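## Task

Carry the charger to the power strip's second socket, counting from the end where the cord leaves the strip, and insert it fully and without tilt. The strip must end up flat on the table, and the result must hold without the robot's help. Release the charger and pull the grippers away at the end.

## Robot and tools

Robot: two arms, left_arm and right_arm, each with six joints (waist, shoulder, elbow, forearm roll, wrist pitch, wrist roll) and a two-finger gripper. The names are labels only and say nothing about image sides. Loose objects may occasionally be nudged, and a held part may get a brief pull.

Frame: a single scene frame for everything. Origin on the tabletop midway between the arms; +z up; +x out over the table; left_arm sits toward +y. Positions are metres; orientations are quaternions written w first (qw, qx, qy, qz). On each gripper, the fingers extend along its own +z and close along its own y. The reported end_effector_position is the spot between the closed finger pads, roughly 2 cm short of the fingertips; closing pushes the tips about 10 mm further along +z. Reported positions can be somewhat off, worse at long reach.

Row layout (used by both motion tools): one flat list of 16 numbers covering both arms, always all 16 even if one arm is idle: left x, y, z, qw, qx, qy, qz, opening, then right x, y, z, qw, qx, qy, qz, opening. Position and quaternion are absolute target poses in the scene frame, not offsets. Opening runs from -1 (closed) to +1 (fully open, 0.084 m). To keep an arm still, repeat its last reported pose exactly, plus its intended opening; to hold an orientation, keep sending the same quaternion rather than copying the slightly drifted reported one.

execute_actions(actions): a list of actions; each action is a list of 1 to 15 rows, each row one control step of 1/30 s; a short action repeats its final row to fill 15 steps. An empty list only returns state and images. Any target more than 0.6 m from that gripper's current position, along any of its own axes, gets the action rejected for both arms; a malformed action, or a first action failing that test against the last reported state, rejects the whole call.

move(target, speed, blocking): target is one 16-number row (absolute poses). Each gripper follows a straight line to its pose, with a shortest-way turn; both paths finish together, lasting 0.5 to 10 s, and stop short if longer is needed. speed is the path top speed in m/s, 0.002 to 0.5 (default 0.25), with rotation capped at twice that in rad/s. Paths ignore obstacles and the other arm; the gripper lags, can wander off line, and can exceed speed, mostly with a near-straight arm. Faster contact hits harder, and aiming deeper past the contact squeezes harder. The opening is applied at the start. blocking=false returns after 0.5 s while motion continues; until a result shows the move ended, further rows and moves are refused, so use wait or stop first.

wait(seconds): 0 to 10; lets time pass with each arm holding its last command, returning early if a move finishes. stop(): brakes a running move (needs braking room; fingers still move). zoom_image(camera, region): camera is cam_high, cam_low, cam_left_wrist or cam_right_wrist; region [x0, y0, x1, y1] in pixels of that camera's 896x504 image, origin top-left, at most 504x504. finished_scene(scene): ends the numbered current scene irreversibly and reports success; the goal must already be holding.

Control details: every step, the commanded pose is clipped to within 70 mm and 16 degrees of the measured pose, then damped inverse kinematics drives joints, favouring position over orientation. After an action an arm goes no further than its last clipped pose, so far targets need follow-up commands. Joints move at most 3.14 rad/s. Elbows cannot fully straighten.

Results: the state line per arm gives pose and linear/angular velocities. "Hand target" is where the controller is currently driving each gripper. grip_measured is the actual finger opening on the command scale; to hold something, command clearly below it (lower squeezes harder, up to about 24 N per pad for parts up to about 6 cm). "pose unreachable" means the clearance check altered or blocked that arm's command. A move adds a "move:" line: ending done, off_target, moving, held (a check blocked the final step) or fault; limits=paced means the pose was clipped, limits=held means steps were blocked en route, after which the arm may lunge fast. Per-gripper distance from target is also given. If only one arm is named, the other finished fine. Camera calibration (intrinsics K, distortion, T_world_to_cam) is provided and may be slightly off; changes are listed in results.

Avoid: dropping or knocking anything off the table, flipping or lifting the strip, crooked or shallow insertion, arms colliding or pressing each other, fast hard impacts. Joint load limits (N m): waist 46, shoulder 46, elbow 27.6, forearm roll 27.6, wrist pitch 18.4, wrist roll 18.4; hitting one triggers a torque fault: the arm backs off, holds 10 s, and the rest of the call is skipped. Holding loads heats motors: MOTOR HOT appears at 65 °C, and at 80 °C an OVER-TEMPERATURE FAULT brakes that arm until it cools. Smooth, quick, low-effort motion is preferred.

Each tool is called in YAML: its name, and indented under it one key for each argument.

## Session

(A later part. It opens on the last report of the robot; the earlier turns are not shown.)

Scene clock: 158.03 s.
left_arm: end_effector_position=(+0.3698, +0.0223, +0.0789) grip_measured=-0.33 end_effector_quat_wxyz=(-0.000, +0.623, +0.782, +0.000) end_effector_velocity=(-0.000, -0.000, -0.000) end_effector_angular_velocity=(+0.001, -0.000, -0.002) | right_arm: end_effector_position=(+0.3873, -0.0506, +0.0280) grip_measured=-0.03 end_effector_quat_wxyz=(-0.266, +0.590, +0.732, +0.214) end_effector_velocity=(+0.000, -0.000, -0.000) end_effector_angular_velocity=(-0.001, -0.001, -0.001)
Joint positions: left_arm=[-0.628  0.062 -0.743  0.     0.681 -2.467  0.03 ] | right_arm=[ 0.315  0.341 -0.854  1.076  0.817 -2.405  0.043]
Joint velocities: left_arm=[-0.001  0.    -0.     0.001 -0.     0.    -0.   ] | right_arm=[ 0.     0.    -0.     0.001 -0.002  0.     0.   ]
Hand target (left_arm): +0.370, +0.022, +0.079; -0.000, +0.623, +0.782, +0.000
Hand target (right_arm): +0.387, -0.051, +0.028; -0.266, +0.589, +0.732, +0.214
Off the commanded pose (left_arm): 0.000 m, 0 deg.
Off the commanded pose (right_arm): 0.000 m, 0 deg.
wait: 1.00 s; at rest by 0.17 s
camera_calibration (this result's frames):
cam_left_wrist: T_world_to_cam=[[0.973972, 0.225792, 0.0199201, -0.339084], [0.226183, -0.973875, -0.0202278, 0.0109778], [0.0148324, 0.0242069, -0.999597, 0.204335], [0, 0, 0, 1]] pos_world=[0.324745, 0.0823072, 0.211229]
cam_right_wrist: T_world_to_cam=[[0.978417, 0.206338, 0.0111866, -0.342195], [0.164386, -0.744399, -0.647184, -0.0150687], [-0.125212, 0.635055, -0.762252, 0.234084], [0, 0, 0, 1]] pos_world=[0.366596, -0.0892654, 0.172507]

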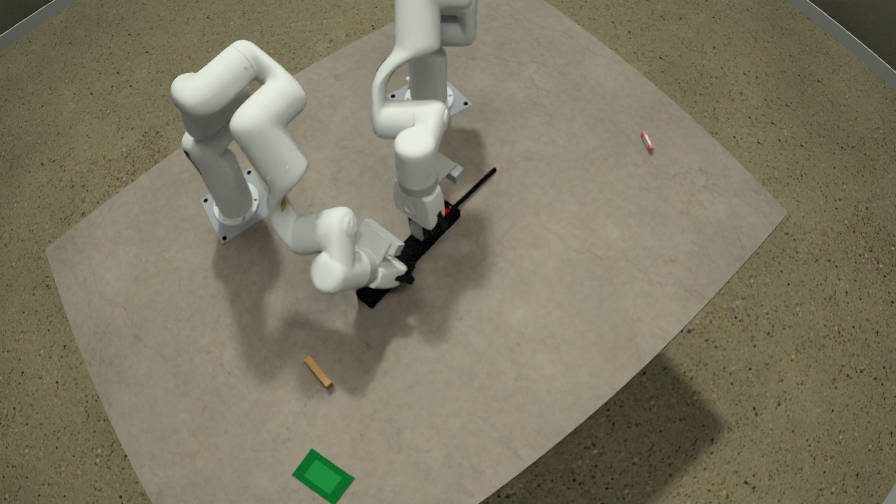

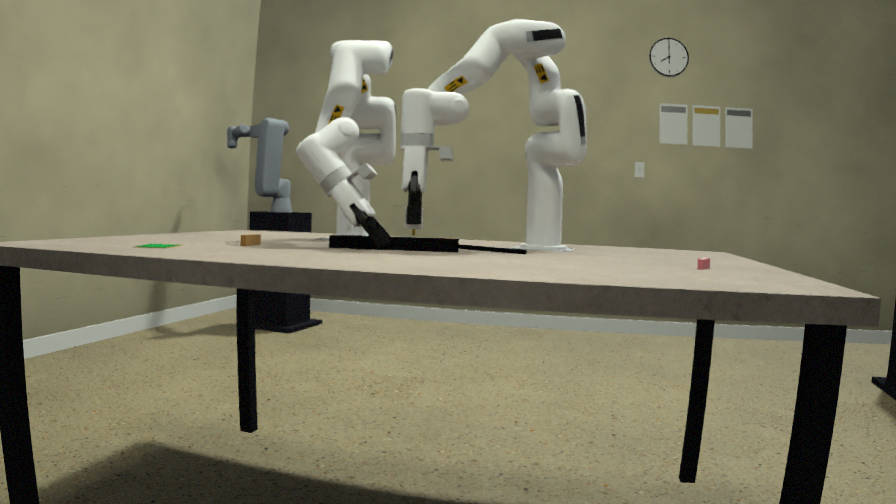

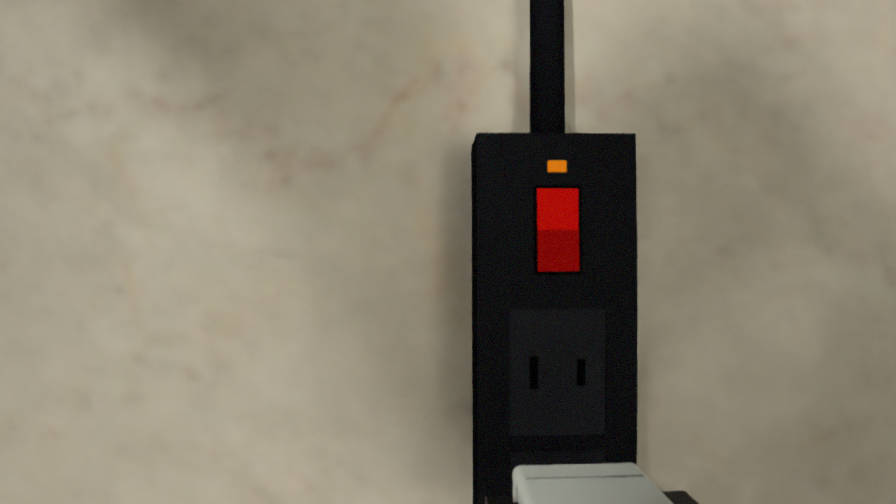

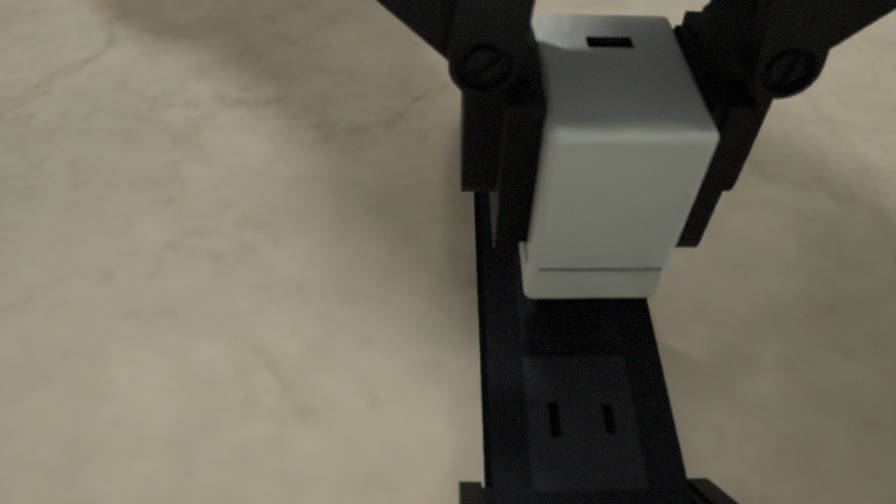

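move:
  target: [0.3692,0.0221,0.076,0,0.6232,0.7821,0,-1, 0.3873,-0.0506,0.028,-0.2664,0.5895,0.7318,0.2145,-1]
  speed: 0.01

move:
  target: [0.3692,0.0221,0.069,0,0.6232,0.7821,0,-1, 0.3873,-0.0506,0.028,-0.2664,0.5895,0.7318,0.2145,-1]
  speed: 0.008

zoom_image:
  camera: "cam_low"
  region: [370,190,470,260]

Scene clock: 167.47 s.
left_arm: end_effector_position=(+0.3692, +0.0221, +0.0760) grip_measured=-0.33 end_effector_quat_wxyz=(-0.000, +0.623, +0.782, +0.000) end_effector_velocity=(+0.000, -0.000, -0.000) end_effector_angular_velocity=(-0.000, -0.002, -0.001) | right_arm: end_effector_position=(+0.3873, -0.0506, +0.0280) grip_measured=-0.03 end_effector_quat_wxyz=(-0.266, +0.589, +0.732, +0.214) end_effector_velocity=(+0.000, +0.001, +0.001) end_effector_angular_velocity=(+0.002, -0.001, +0.000)
Joint positions: left_arm=[-0.629  0.067 -0.739  0.     0.672 -2.468  0.03 ] | right_arm=[ 0.315  0.341 -0.854  1.076  0.817 -2.405  0.043]
Joint velocities: left_arm=[ 0.     0.001 -0.     0.001 -0.002 -0.     0.   ] | right_arm=[ 0.    -0.002 -0.     0.001  0.002 -0.     0.   ]
Hand target (left_arm): +0.369, +0.022, +0.076; -0.000, +0.623, +0.782, +0.000
Hand target (right_arm): +0.387, -0.051, +0.028; -0.266, +0.589, +0.732, +0.214
Off the commanded pose (left_arm): 0.000 m, 0 deg.
Off the commanded pose (right_arm): 0.000 m, 0 deg.
move: done
camera_calibration (this result's frames):
cam_left_wrist: T_world_to_cam=[[0.973967, 0.225823, 0.0198111, -0.338352], [0.226209, -0.973872, -0.0200793, 0.0108884], [0.0147591, 0.024038, -0.999602, 0.201509], [0, 0, 0, 1]] pos_world=[0.324106, 0.0821676, 0.20835]
cam_right_wrist: T_world_to_cam=[[0.978414, 0.206349, 0.0112118, -0.342201], [0.164408, -0.744383, -0.647197, -0.0150648], [-0.125203, 0.63507, -0.762241, 0.234087], [0, 0, 0, 1]] pos_world=[0.3666, -0.0892629, 0.172518]

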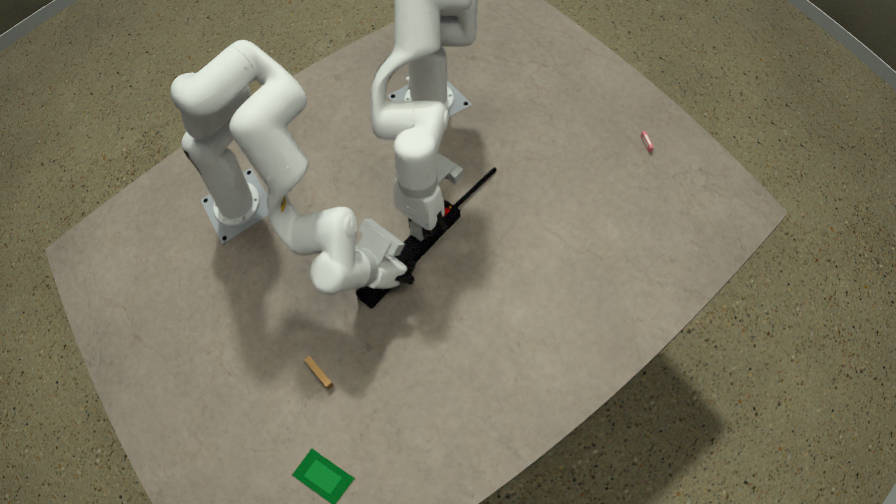

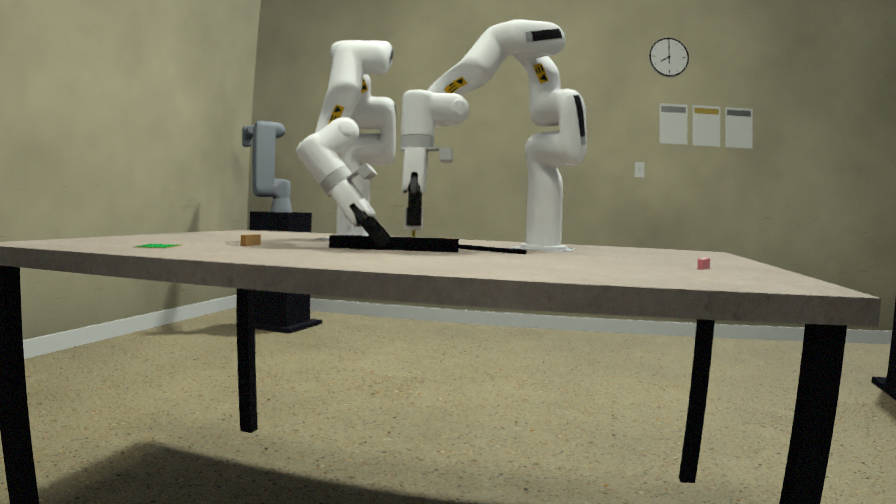

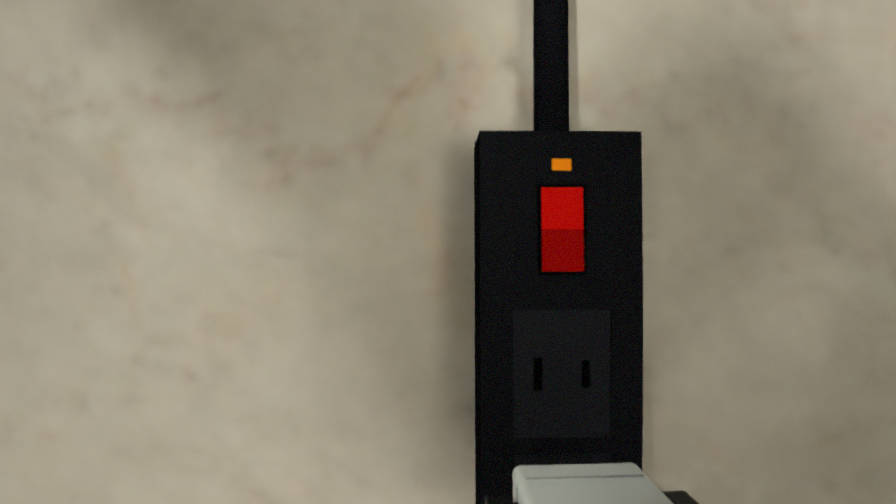

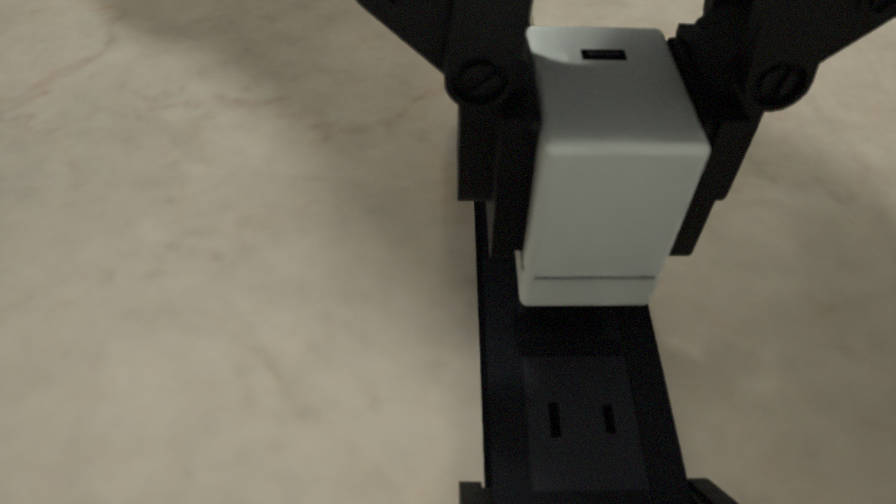

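Scene clock: 168.57 s.
left_arm: end_effector_position=(+0.3692, +0.0221, +0.0691) grip_measured=-0.33 end_effector_quat_wxyz=(-0.000, +0.623, +0.782, +0.000) end_effector_velocity=(+0.000, -0.000, -0.000) end_effector_angular_velocity=(-0.001, -0.001, +0.000) | right_arm: end_effector_position=(+0.3873, -0.0506, +0.0280) grip_measured=-0.03 end_effector_quat_wxyz=(-0.266, +0.589, +0.732, +0.214) end_effector_velocity=(-0.000, -0.000, -0.001) end_effector_angular_velocity=(-0.001, +0.000, +0.002)
Joint positions: left_arm=[-0.629  0.084 -0.735  0.     0.651 -2.468  0.03 ] | right_arm=[ 0.315  0.341 -0.854  1.076  0.817 -2.405  0.043]
Joint velocities: left_arm=[ 0.     0.001  0.    -0.    -0.003  0.     0.   ] | right_arm=[ 0.001  0.001  0.    -0.001 -0.001 -0.    -0.   ]
Hand target (left_arm): +0.369, +0.022, +0.069; -0.000, +0.623, +0.782, +0.000
Hand target (right_arm): +0.387, -0.051, +0.028; -0.266, +0.589, +0.732, +0.214
Off the commanded pose (left_arm): 0.000 m, 0 deg.
Off the commanded pose (right_arm): 0.000 m, 0 deg.
move: done
camera_calibration (this result's frames):
cam_left_wrist: T_world_to_cam=[[0.973963, 0.225841, 0.0198194, -0.338194], [0.226228, -0.973867, -0.0200923, 0.0107641], [0.0147638, 0.0240528, -0.999602, 0.194528], [0, 0, 0, 1]] pos_world=[0.324081, 0.0821818, 0.201369]
cam_right_wrist: T_world_to_cam=[[0.978414, 0.206349, 0.0112132, -0.342203], [0.164409, -0.744383, -0.647197, -0.0150646], [-0.125201, 0.63507, -0.762241, 0.234087], [0, 0, 0, 1]] pos_world=[0.366601, -0.089262, 0.172518]

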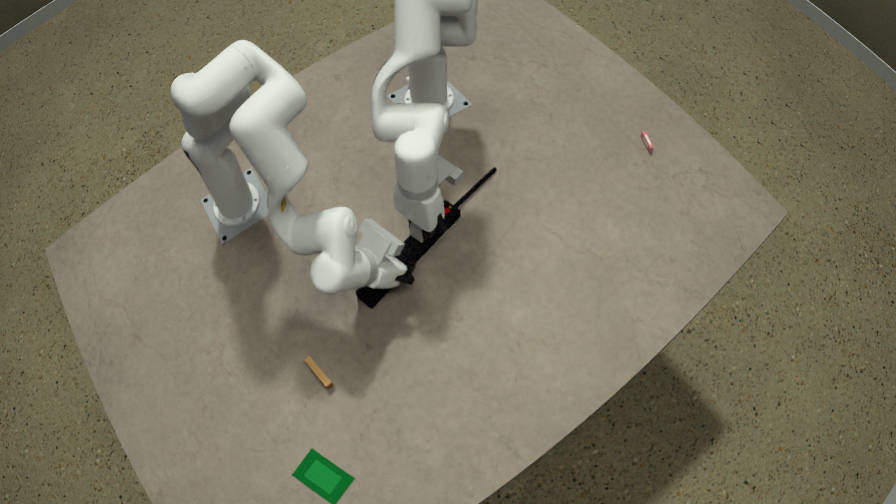

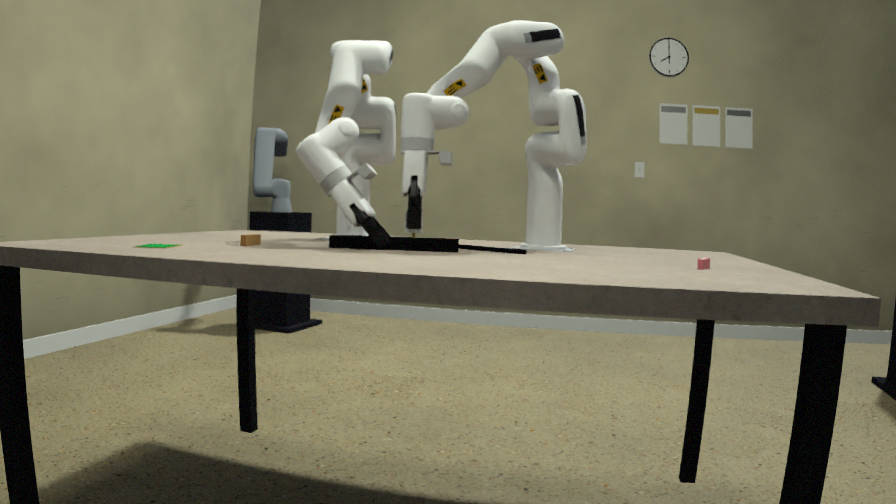

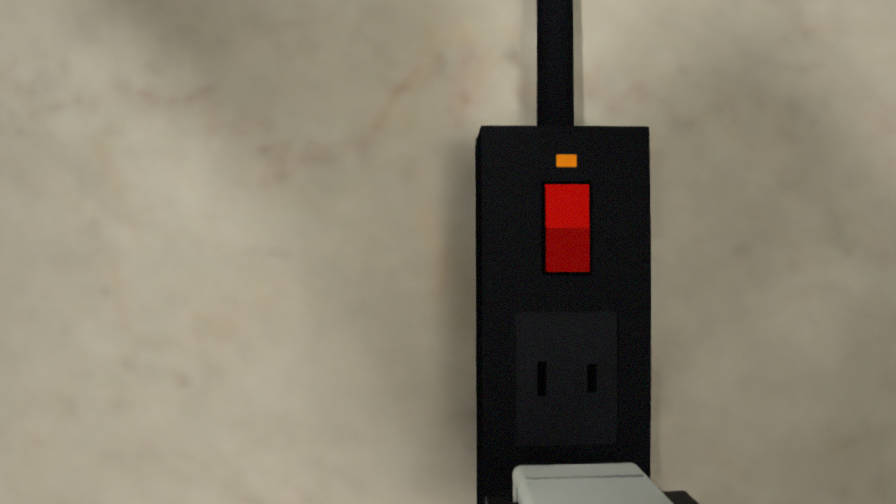

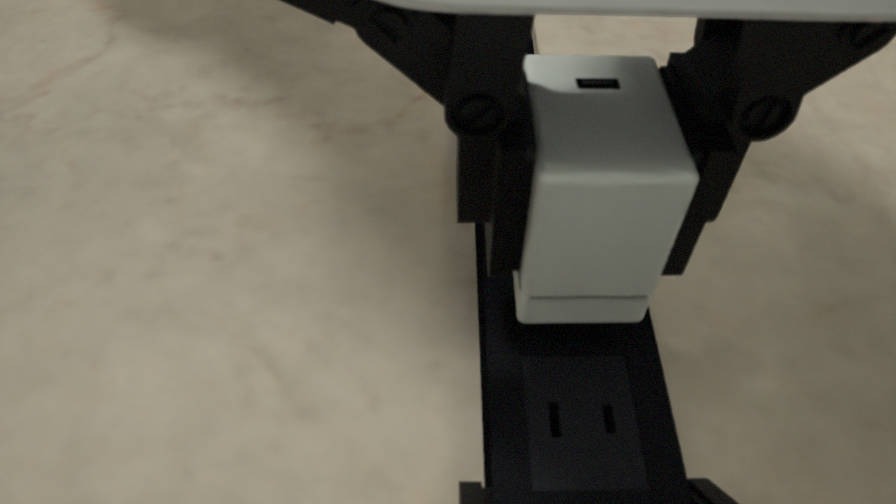

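Region (370, 190, 470, 260) of cam_low's 896x504 image, scaled by 5.040, with more detail than that image has; it fills the top 353 rows of this view, and the rest is white.

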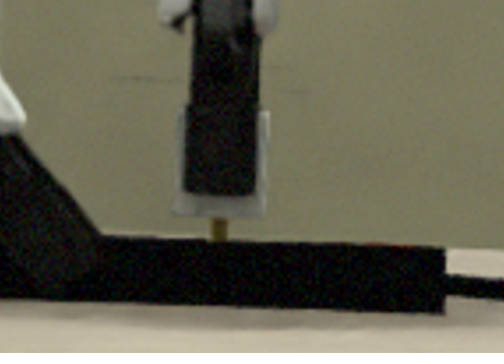

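Entered freely. Pushing home.

move:
  target: [0.3692,0.0221,0.057,0,0.6232,0.7821,0,-1, 0.3873,-0.0506,0.028,-0.2664,0.5895,0.7318,0.2145,-1]
  speed: 0.01

zoom_image:
  camera: "cam_low"
  region: [370,190,470,260]

Scene clock: 172.83 s.
left_arm: end_effector_position=(+0.3695, +0.0219, +0.0576) grip_measured=-0.33 end_effector_quat_wxyz=(+0.001, +0.623, +0.782, +0.000) end_effector_velocity=(+0.000, +0.001, -0.001) end_effector_angular_velocity=(+0.001, +0.000, -0.000) | right_arm: end_effector_position=(+0.3874, -0.0506, +0.0280) grip_measured=-0.03 end_effector_quat_wxyz=(-0.266, +0.590, +0.732, +0.215) end_effector_velocity=(+0.000, +0.001, +0.001) end_effector_angular_velocity=(+0.001, -0.002, +0.001)
Joint positions: left_arm=[-0.629  0.113 -0.729  0.     0.615 -2.468  0.03 ] | right_arm=[ 0.315  0.341 -0.854  1.076  0.817 -2.405  0.043]
Joint velocities: left_arm=[ 0.001  0.001  0.001  0.001 -0.001  0.001  0.   ] | right_arm=[ 0.001 -0.001 -0.001  0.    -0.    -0.001  0.   ]
Hand target (left_arm): +0.369, +0.022, +0.057; -0.000, +0.623, +0.782, +0.000
Hand target (right_arm): +0.387, -0.051, +0.028; -0.266, +0.589, +0.732, +0.214
Off the commanded pose (left_arm): 0.001 m, 0 deg.
Off the commanded pose (right_arm): 0.000 m, 0 deg.
move: done
camera_calibration (this result's frames):
cam_left_wrist: T_world_to_cam=[[0.973945, 0.225841, 0.0206757, -0.338271], [0.226231, -0.973888, -0.0190298, 0.0101202], [0.0158381, 0.0232115, -0.999605, 0.182732], [0, 0, 0, 1]] pos_world=[0.324274, 0.0820098, 0.189847]
cam_right_wrist: T_world_to_cam=[[0.978469, 0.20608, 0.0113558, -0.342349], [0.164308, -0.744473, -0.647119, -0.0150638], [-0.124904, 0.635052, -0.762305, 0.233993], [0, 0, 0, 1]] pos_world=[0.36668, -0.0892606, 0.172513]

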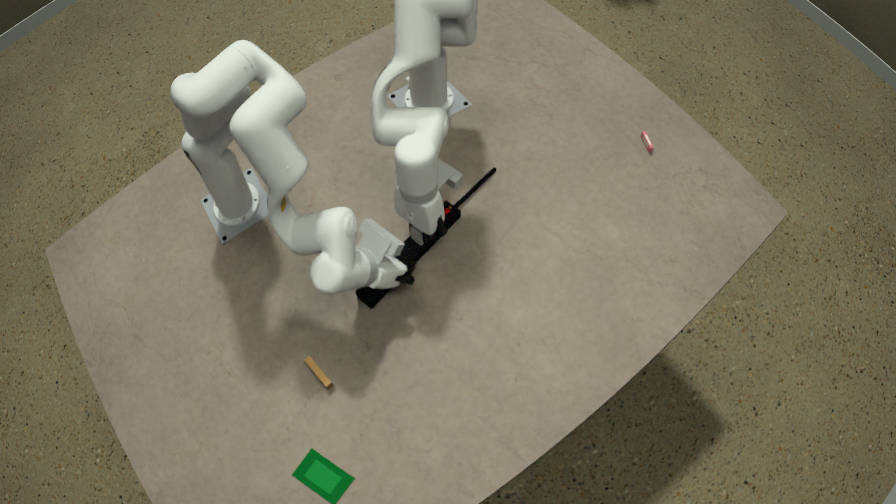

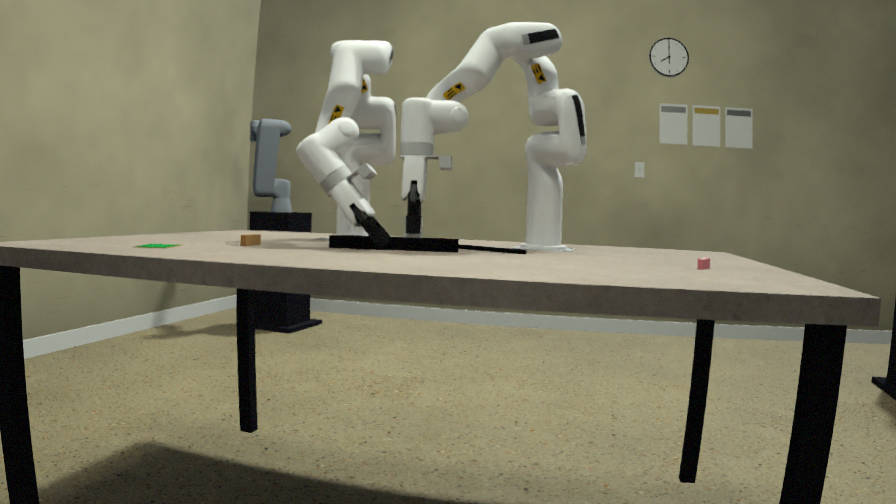

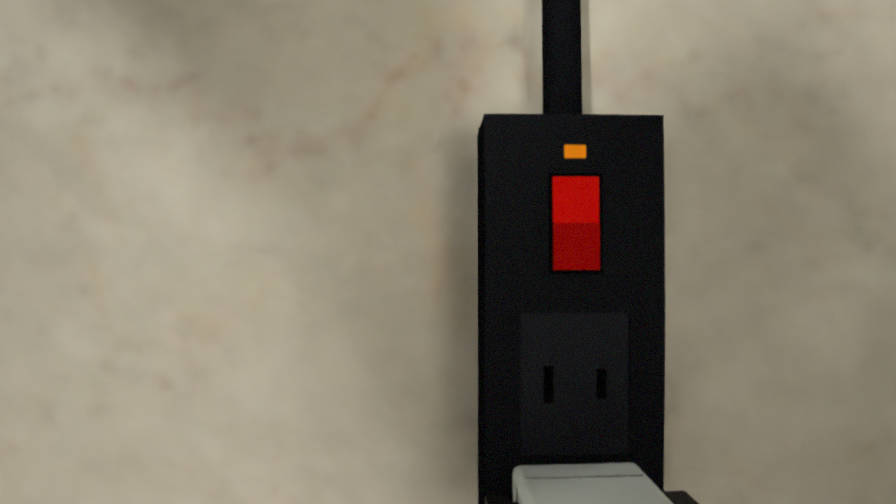

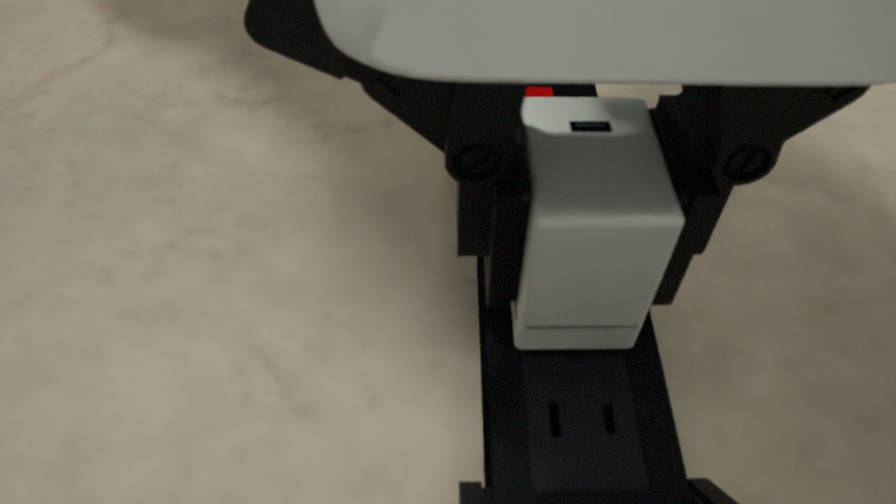

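Region (370, 190, 470, 260) of cam_low's 896x504 image, scaled by 5.040, with more detail than that image has; it fills the top 353 rows of this view, and the rest is white.

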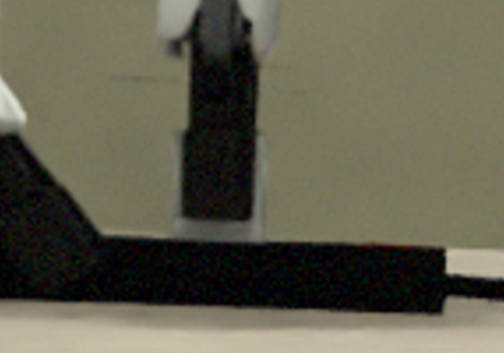

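Seated. Release and retreat.

execute_actions:
  actions:
    - [[0.3692,0.0221,0.0575,0,0.6232,0.7821,0,0.3, 0.3873,-0.0506,0.028,-0.2664,0.5895,0.7318,0.2145,0.5]]

move:
  target: [0.36,0.07,0.19,0,0.6232,0.7821,0,0.3, 0.405,-0.135,0.14,-0.2664,0.5895,0.7318,0.2145,0.5]
  speed: 0.2

zoom_image:
  camera: "cam_low"
  region: [320,190,480,270]

Scene clock: 177.57 s.
left_arm: end_effector_position=(+0.3689, +0.0224, +0.0570) grip_measured=+0.29 end_effector_quat_wxyz=(-0.001, +0.623, +0.782, +0.000) end_effector_velocity=(+0.002, -0.002, +0.003) end_effector_angular_velocity=(-0.005, -0.007, -0.002) | right_arm: end_effector_position=(+0.3872, -0.0505, +0.0280) grip_measured=+0.49 end_effector_quat_wxyz=(-0.267, +0.589, +0.732, +0.214) end_effector_velocity=(+0.000, -0.001, -0.001) end_effector_angular_velocity=(-0.002, +0.000, -0.002)
Joint positions: left_arm=[-0.629  0.114 -0.729  0.     0.616 -2.468  0.056] | right_arm=[ 0.315  0.341 -0.854  1.076  0.818 -2.405  0.065]
Joint velocities: left_arm=[-0.001 -0.005 -0.004  0.001 -0.     0.    -0.   ] | right_arm=[-0.     0.002 -0.001  0.    -0.002  0.    -0.   ]
Hand target (left_arm): +0.369, +0.022, +0.058; +0.000, +0.623, +0.782, +0.000
Hand target (right_arm): +0.387, -0.051, +0.028; -0.266, +0.589, +0.732, +0.214
Off the commanded pose (left_arm): 0.001 m, 0 deg.
Off the commanded pose (right_arm): 0.000 m, 0 deg.
camera_calibration (this result's frames):
cam_left_wrist: T_world_to_cam=[[0.97397, 0.225884, 0.0189623, -0.337677], [0.226264, -0.973837, -0.0211342, 0.0109026], [0.0136923, 0.0248745, -0.999597, 0.182832], [0, 0, 0, 1]] pos_world=[0.323916, 0.0823451, 0.189392]
cam_right_wrist: T_world_to_cam=[[0.97836, 0.206614, 0.0110677, -0.342067], [0.164492, -0.744229, -0.647353, -0.0149829], [-0.125515, 0.635165, -0.76211, 0.234173], [0, 0, 0, 1]] pos_world=[0.366522, -0.0892135, 0.172553]

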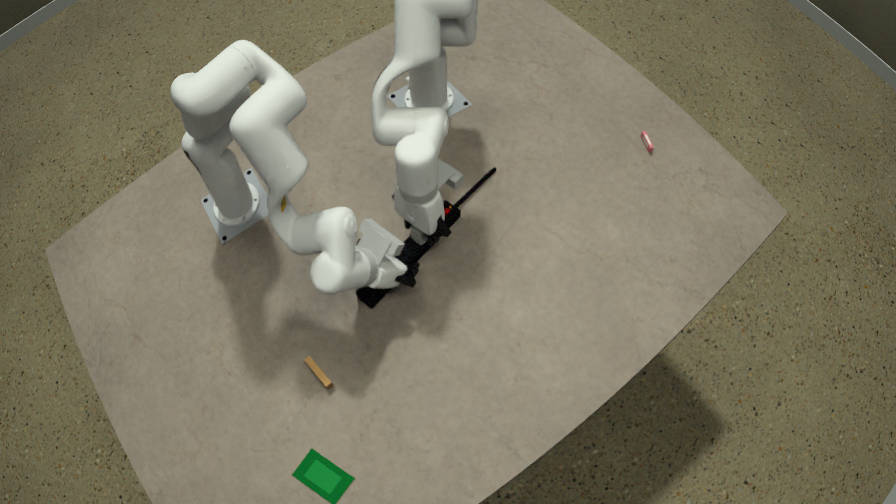

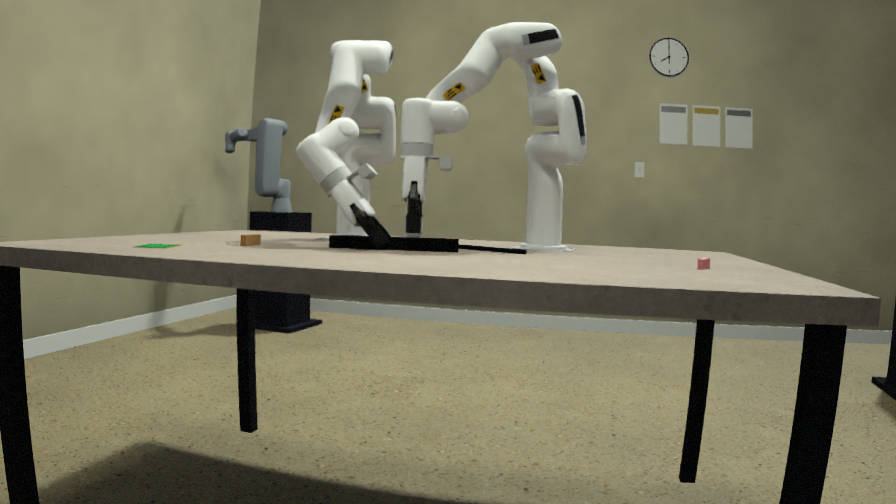

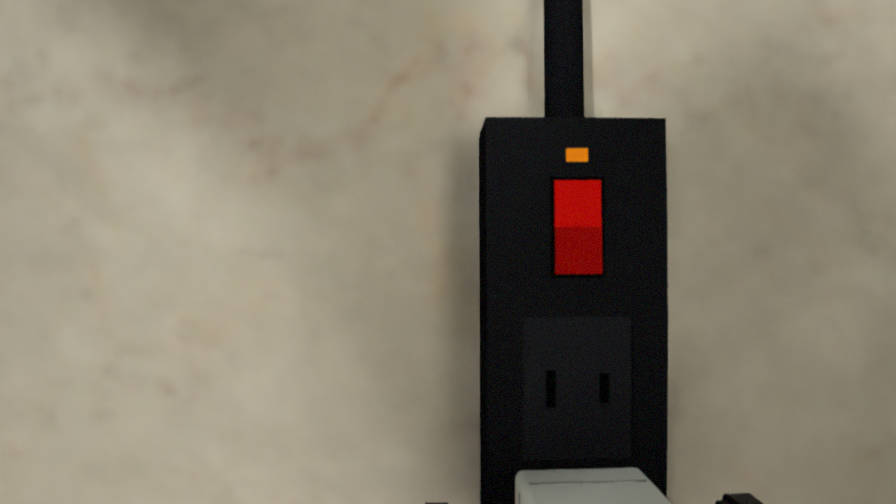

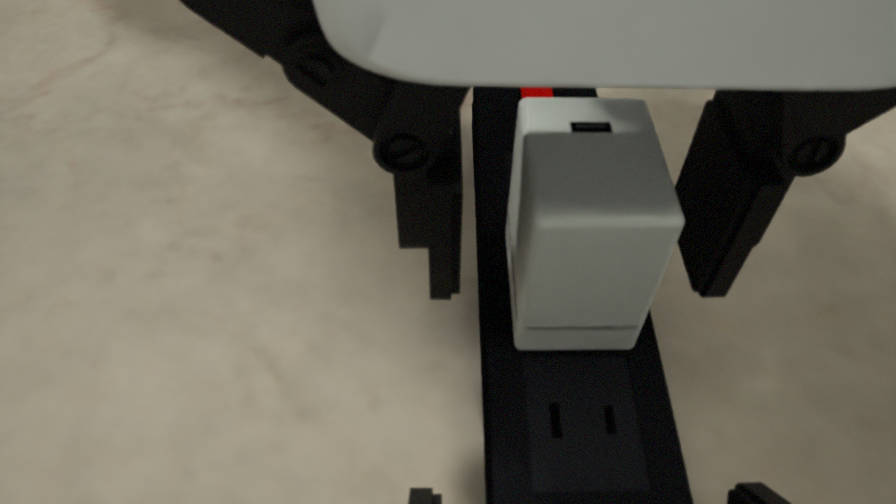

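Scene clock: 178.77 s.
left_arm: end_effector_position=(+0.3600, +0.0694, +0.1894) grip_measured=+0.29 end_effector_quat_wxyz=(-0.001, +0.623, +0.782, -0.000) end_effector_velocity=(+0.001, -0.001, +0.004) end_effector_angular_velocity=(-0.004, -0.005, -0.000) | right_arm: end_effector_position=(+0.4043, -0.1350, +0.1397) grip_measured=+0.49 end_effector_quat_wxyz=(-0.267, +0.589, +0.732, +0.214) end_effector_velocity=(+0.002, -0.002, +0.004) end_effector_angular_velocity=(-0.000, -0.007, -0.001)
Joint positions: left_arm=[-0.548 -0.257 -0.758 -0.001  1.016 -2.385  0.056] | right_arm=[ 0.067  0.088 -0.888  0.781  1.111 -2.238  0.065]
Joint velocities: left_arm=[ 0.    -0.006 -0.005 -0.001  0.005  0.001  0.   ] | right_arm=[-0.005 -0.006 -0.004 -0.003  0.004  0.001 -0.   ]
Hand target (left_arm): +0.360, +0.069, +0.190; +0.000, +0.623, +0.782, -0.000
Hand target (right_arm): +0.405, -0.135, +0.140; -0.266, +0.589, +0.732, +0.215
Off the commanded pose (left_arm): 0.001 m, 0 deg.
Off the commanded pose (right_arm): 0.001 m, 0 deg.
move: done
camera_calibration (this result's frames):
cam_left_wrist: T_world_to_cam=[[0.974166, 0.225084, 0.0183922, -0.34207], [0.225439, -0.974047, -0.0202294, 0.0616215], [0.0133615, 0.0238531, -0.999626, 0.314307], [0, 0, 0, 1]] pos_world=[0.315141, 0.12952, 0.321728]
cam_right_wrist: T_world_to_cam=[[0.978234, 0.207224, 0.0108086, -0.342414], [0.164819, -0.744299, -0.647189, -0.00851209], [-0.126068, 0.634884, -0.762253, 0.375257], [0, 0, 0, 1]] pos_world=[0.383672, -0.173624, 0.284232]

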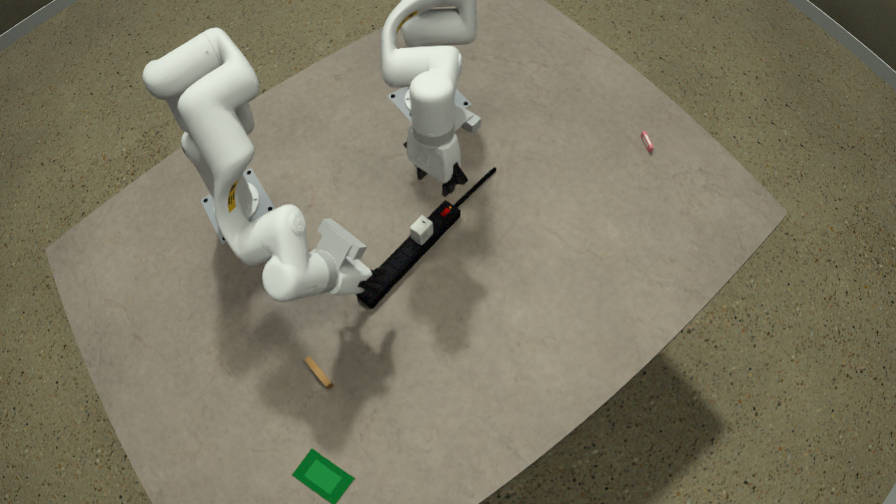

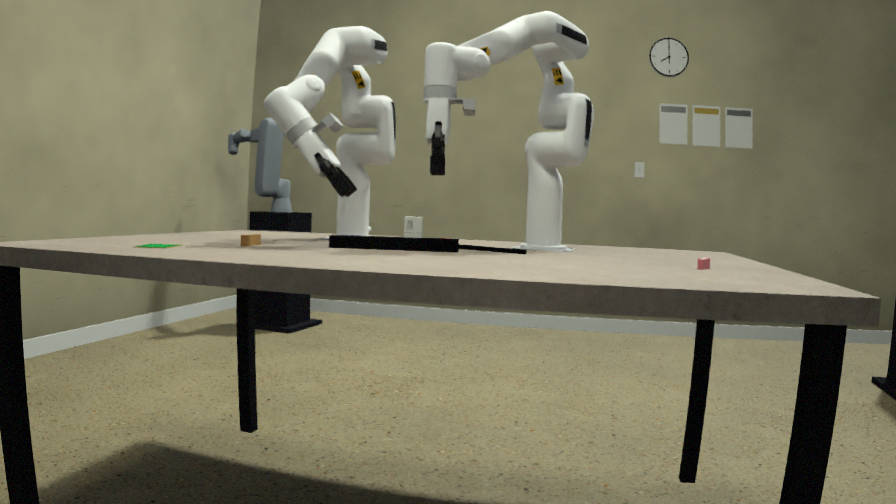

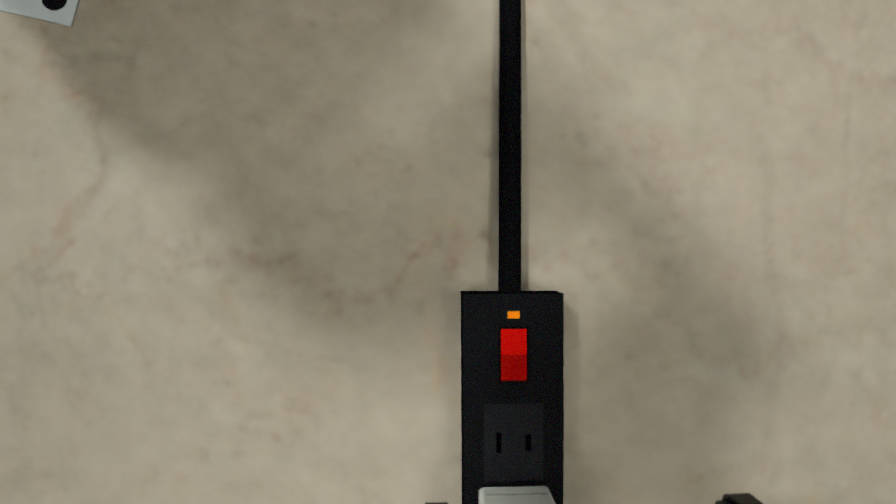

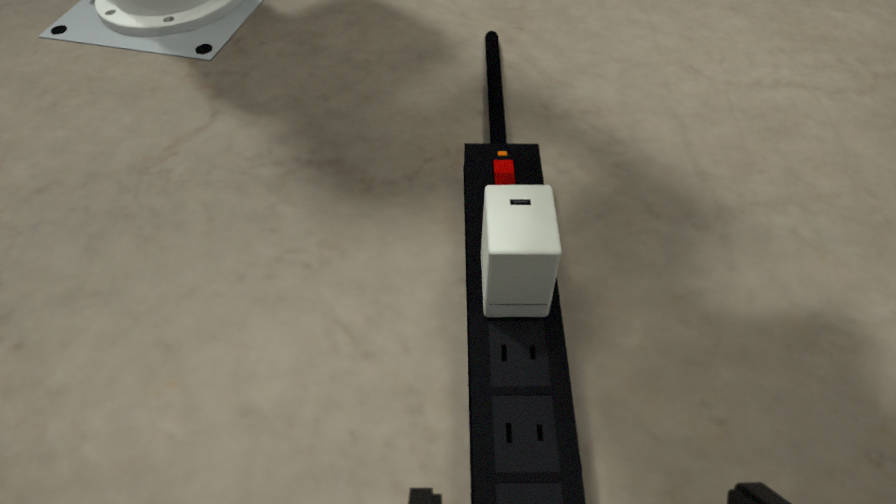

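Region (320, 190, 480, 270) of cam_low's 896x504 image, scaled by 3.150, with more detail than that image has.

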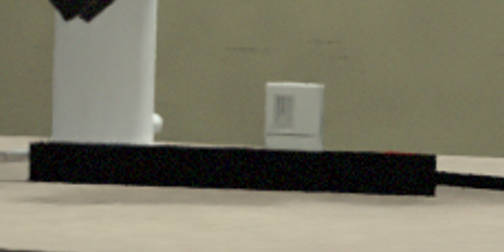

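finished_scene:
  scene: 1

The scene is finished: the task was done.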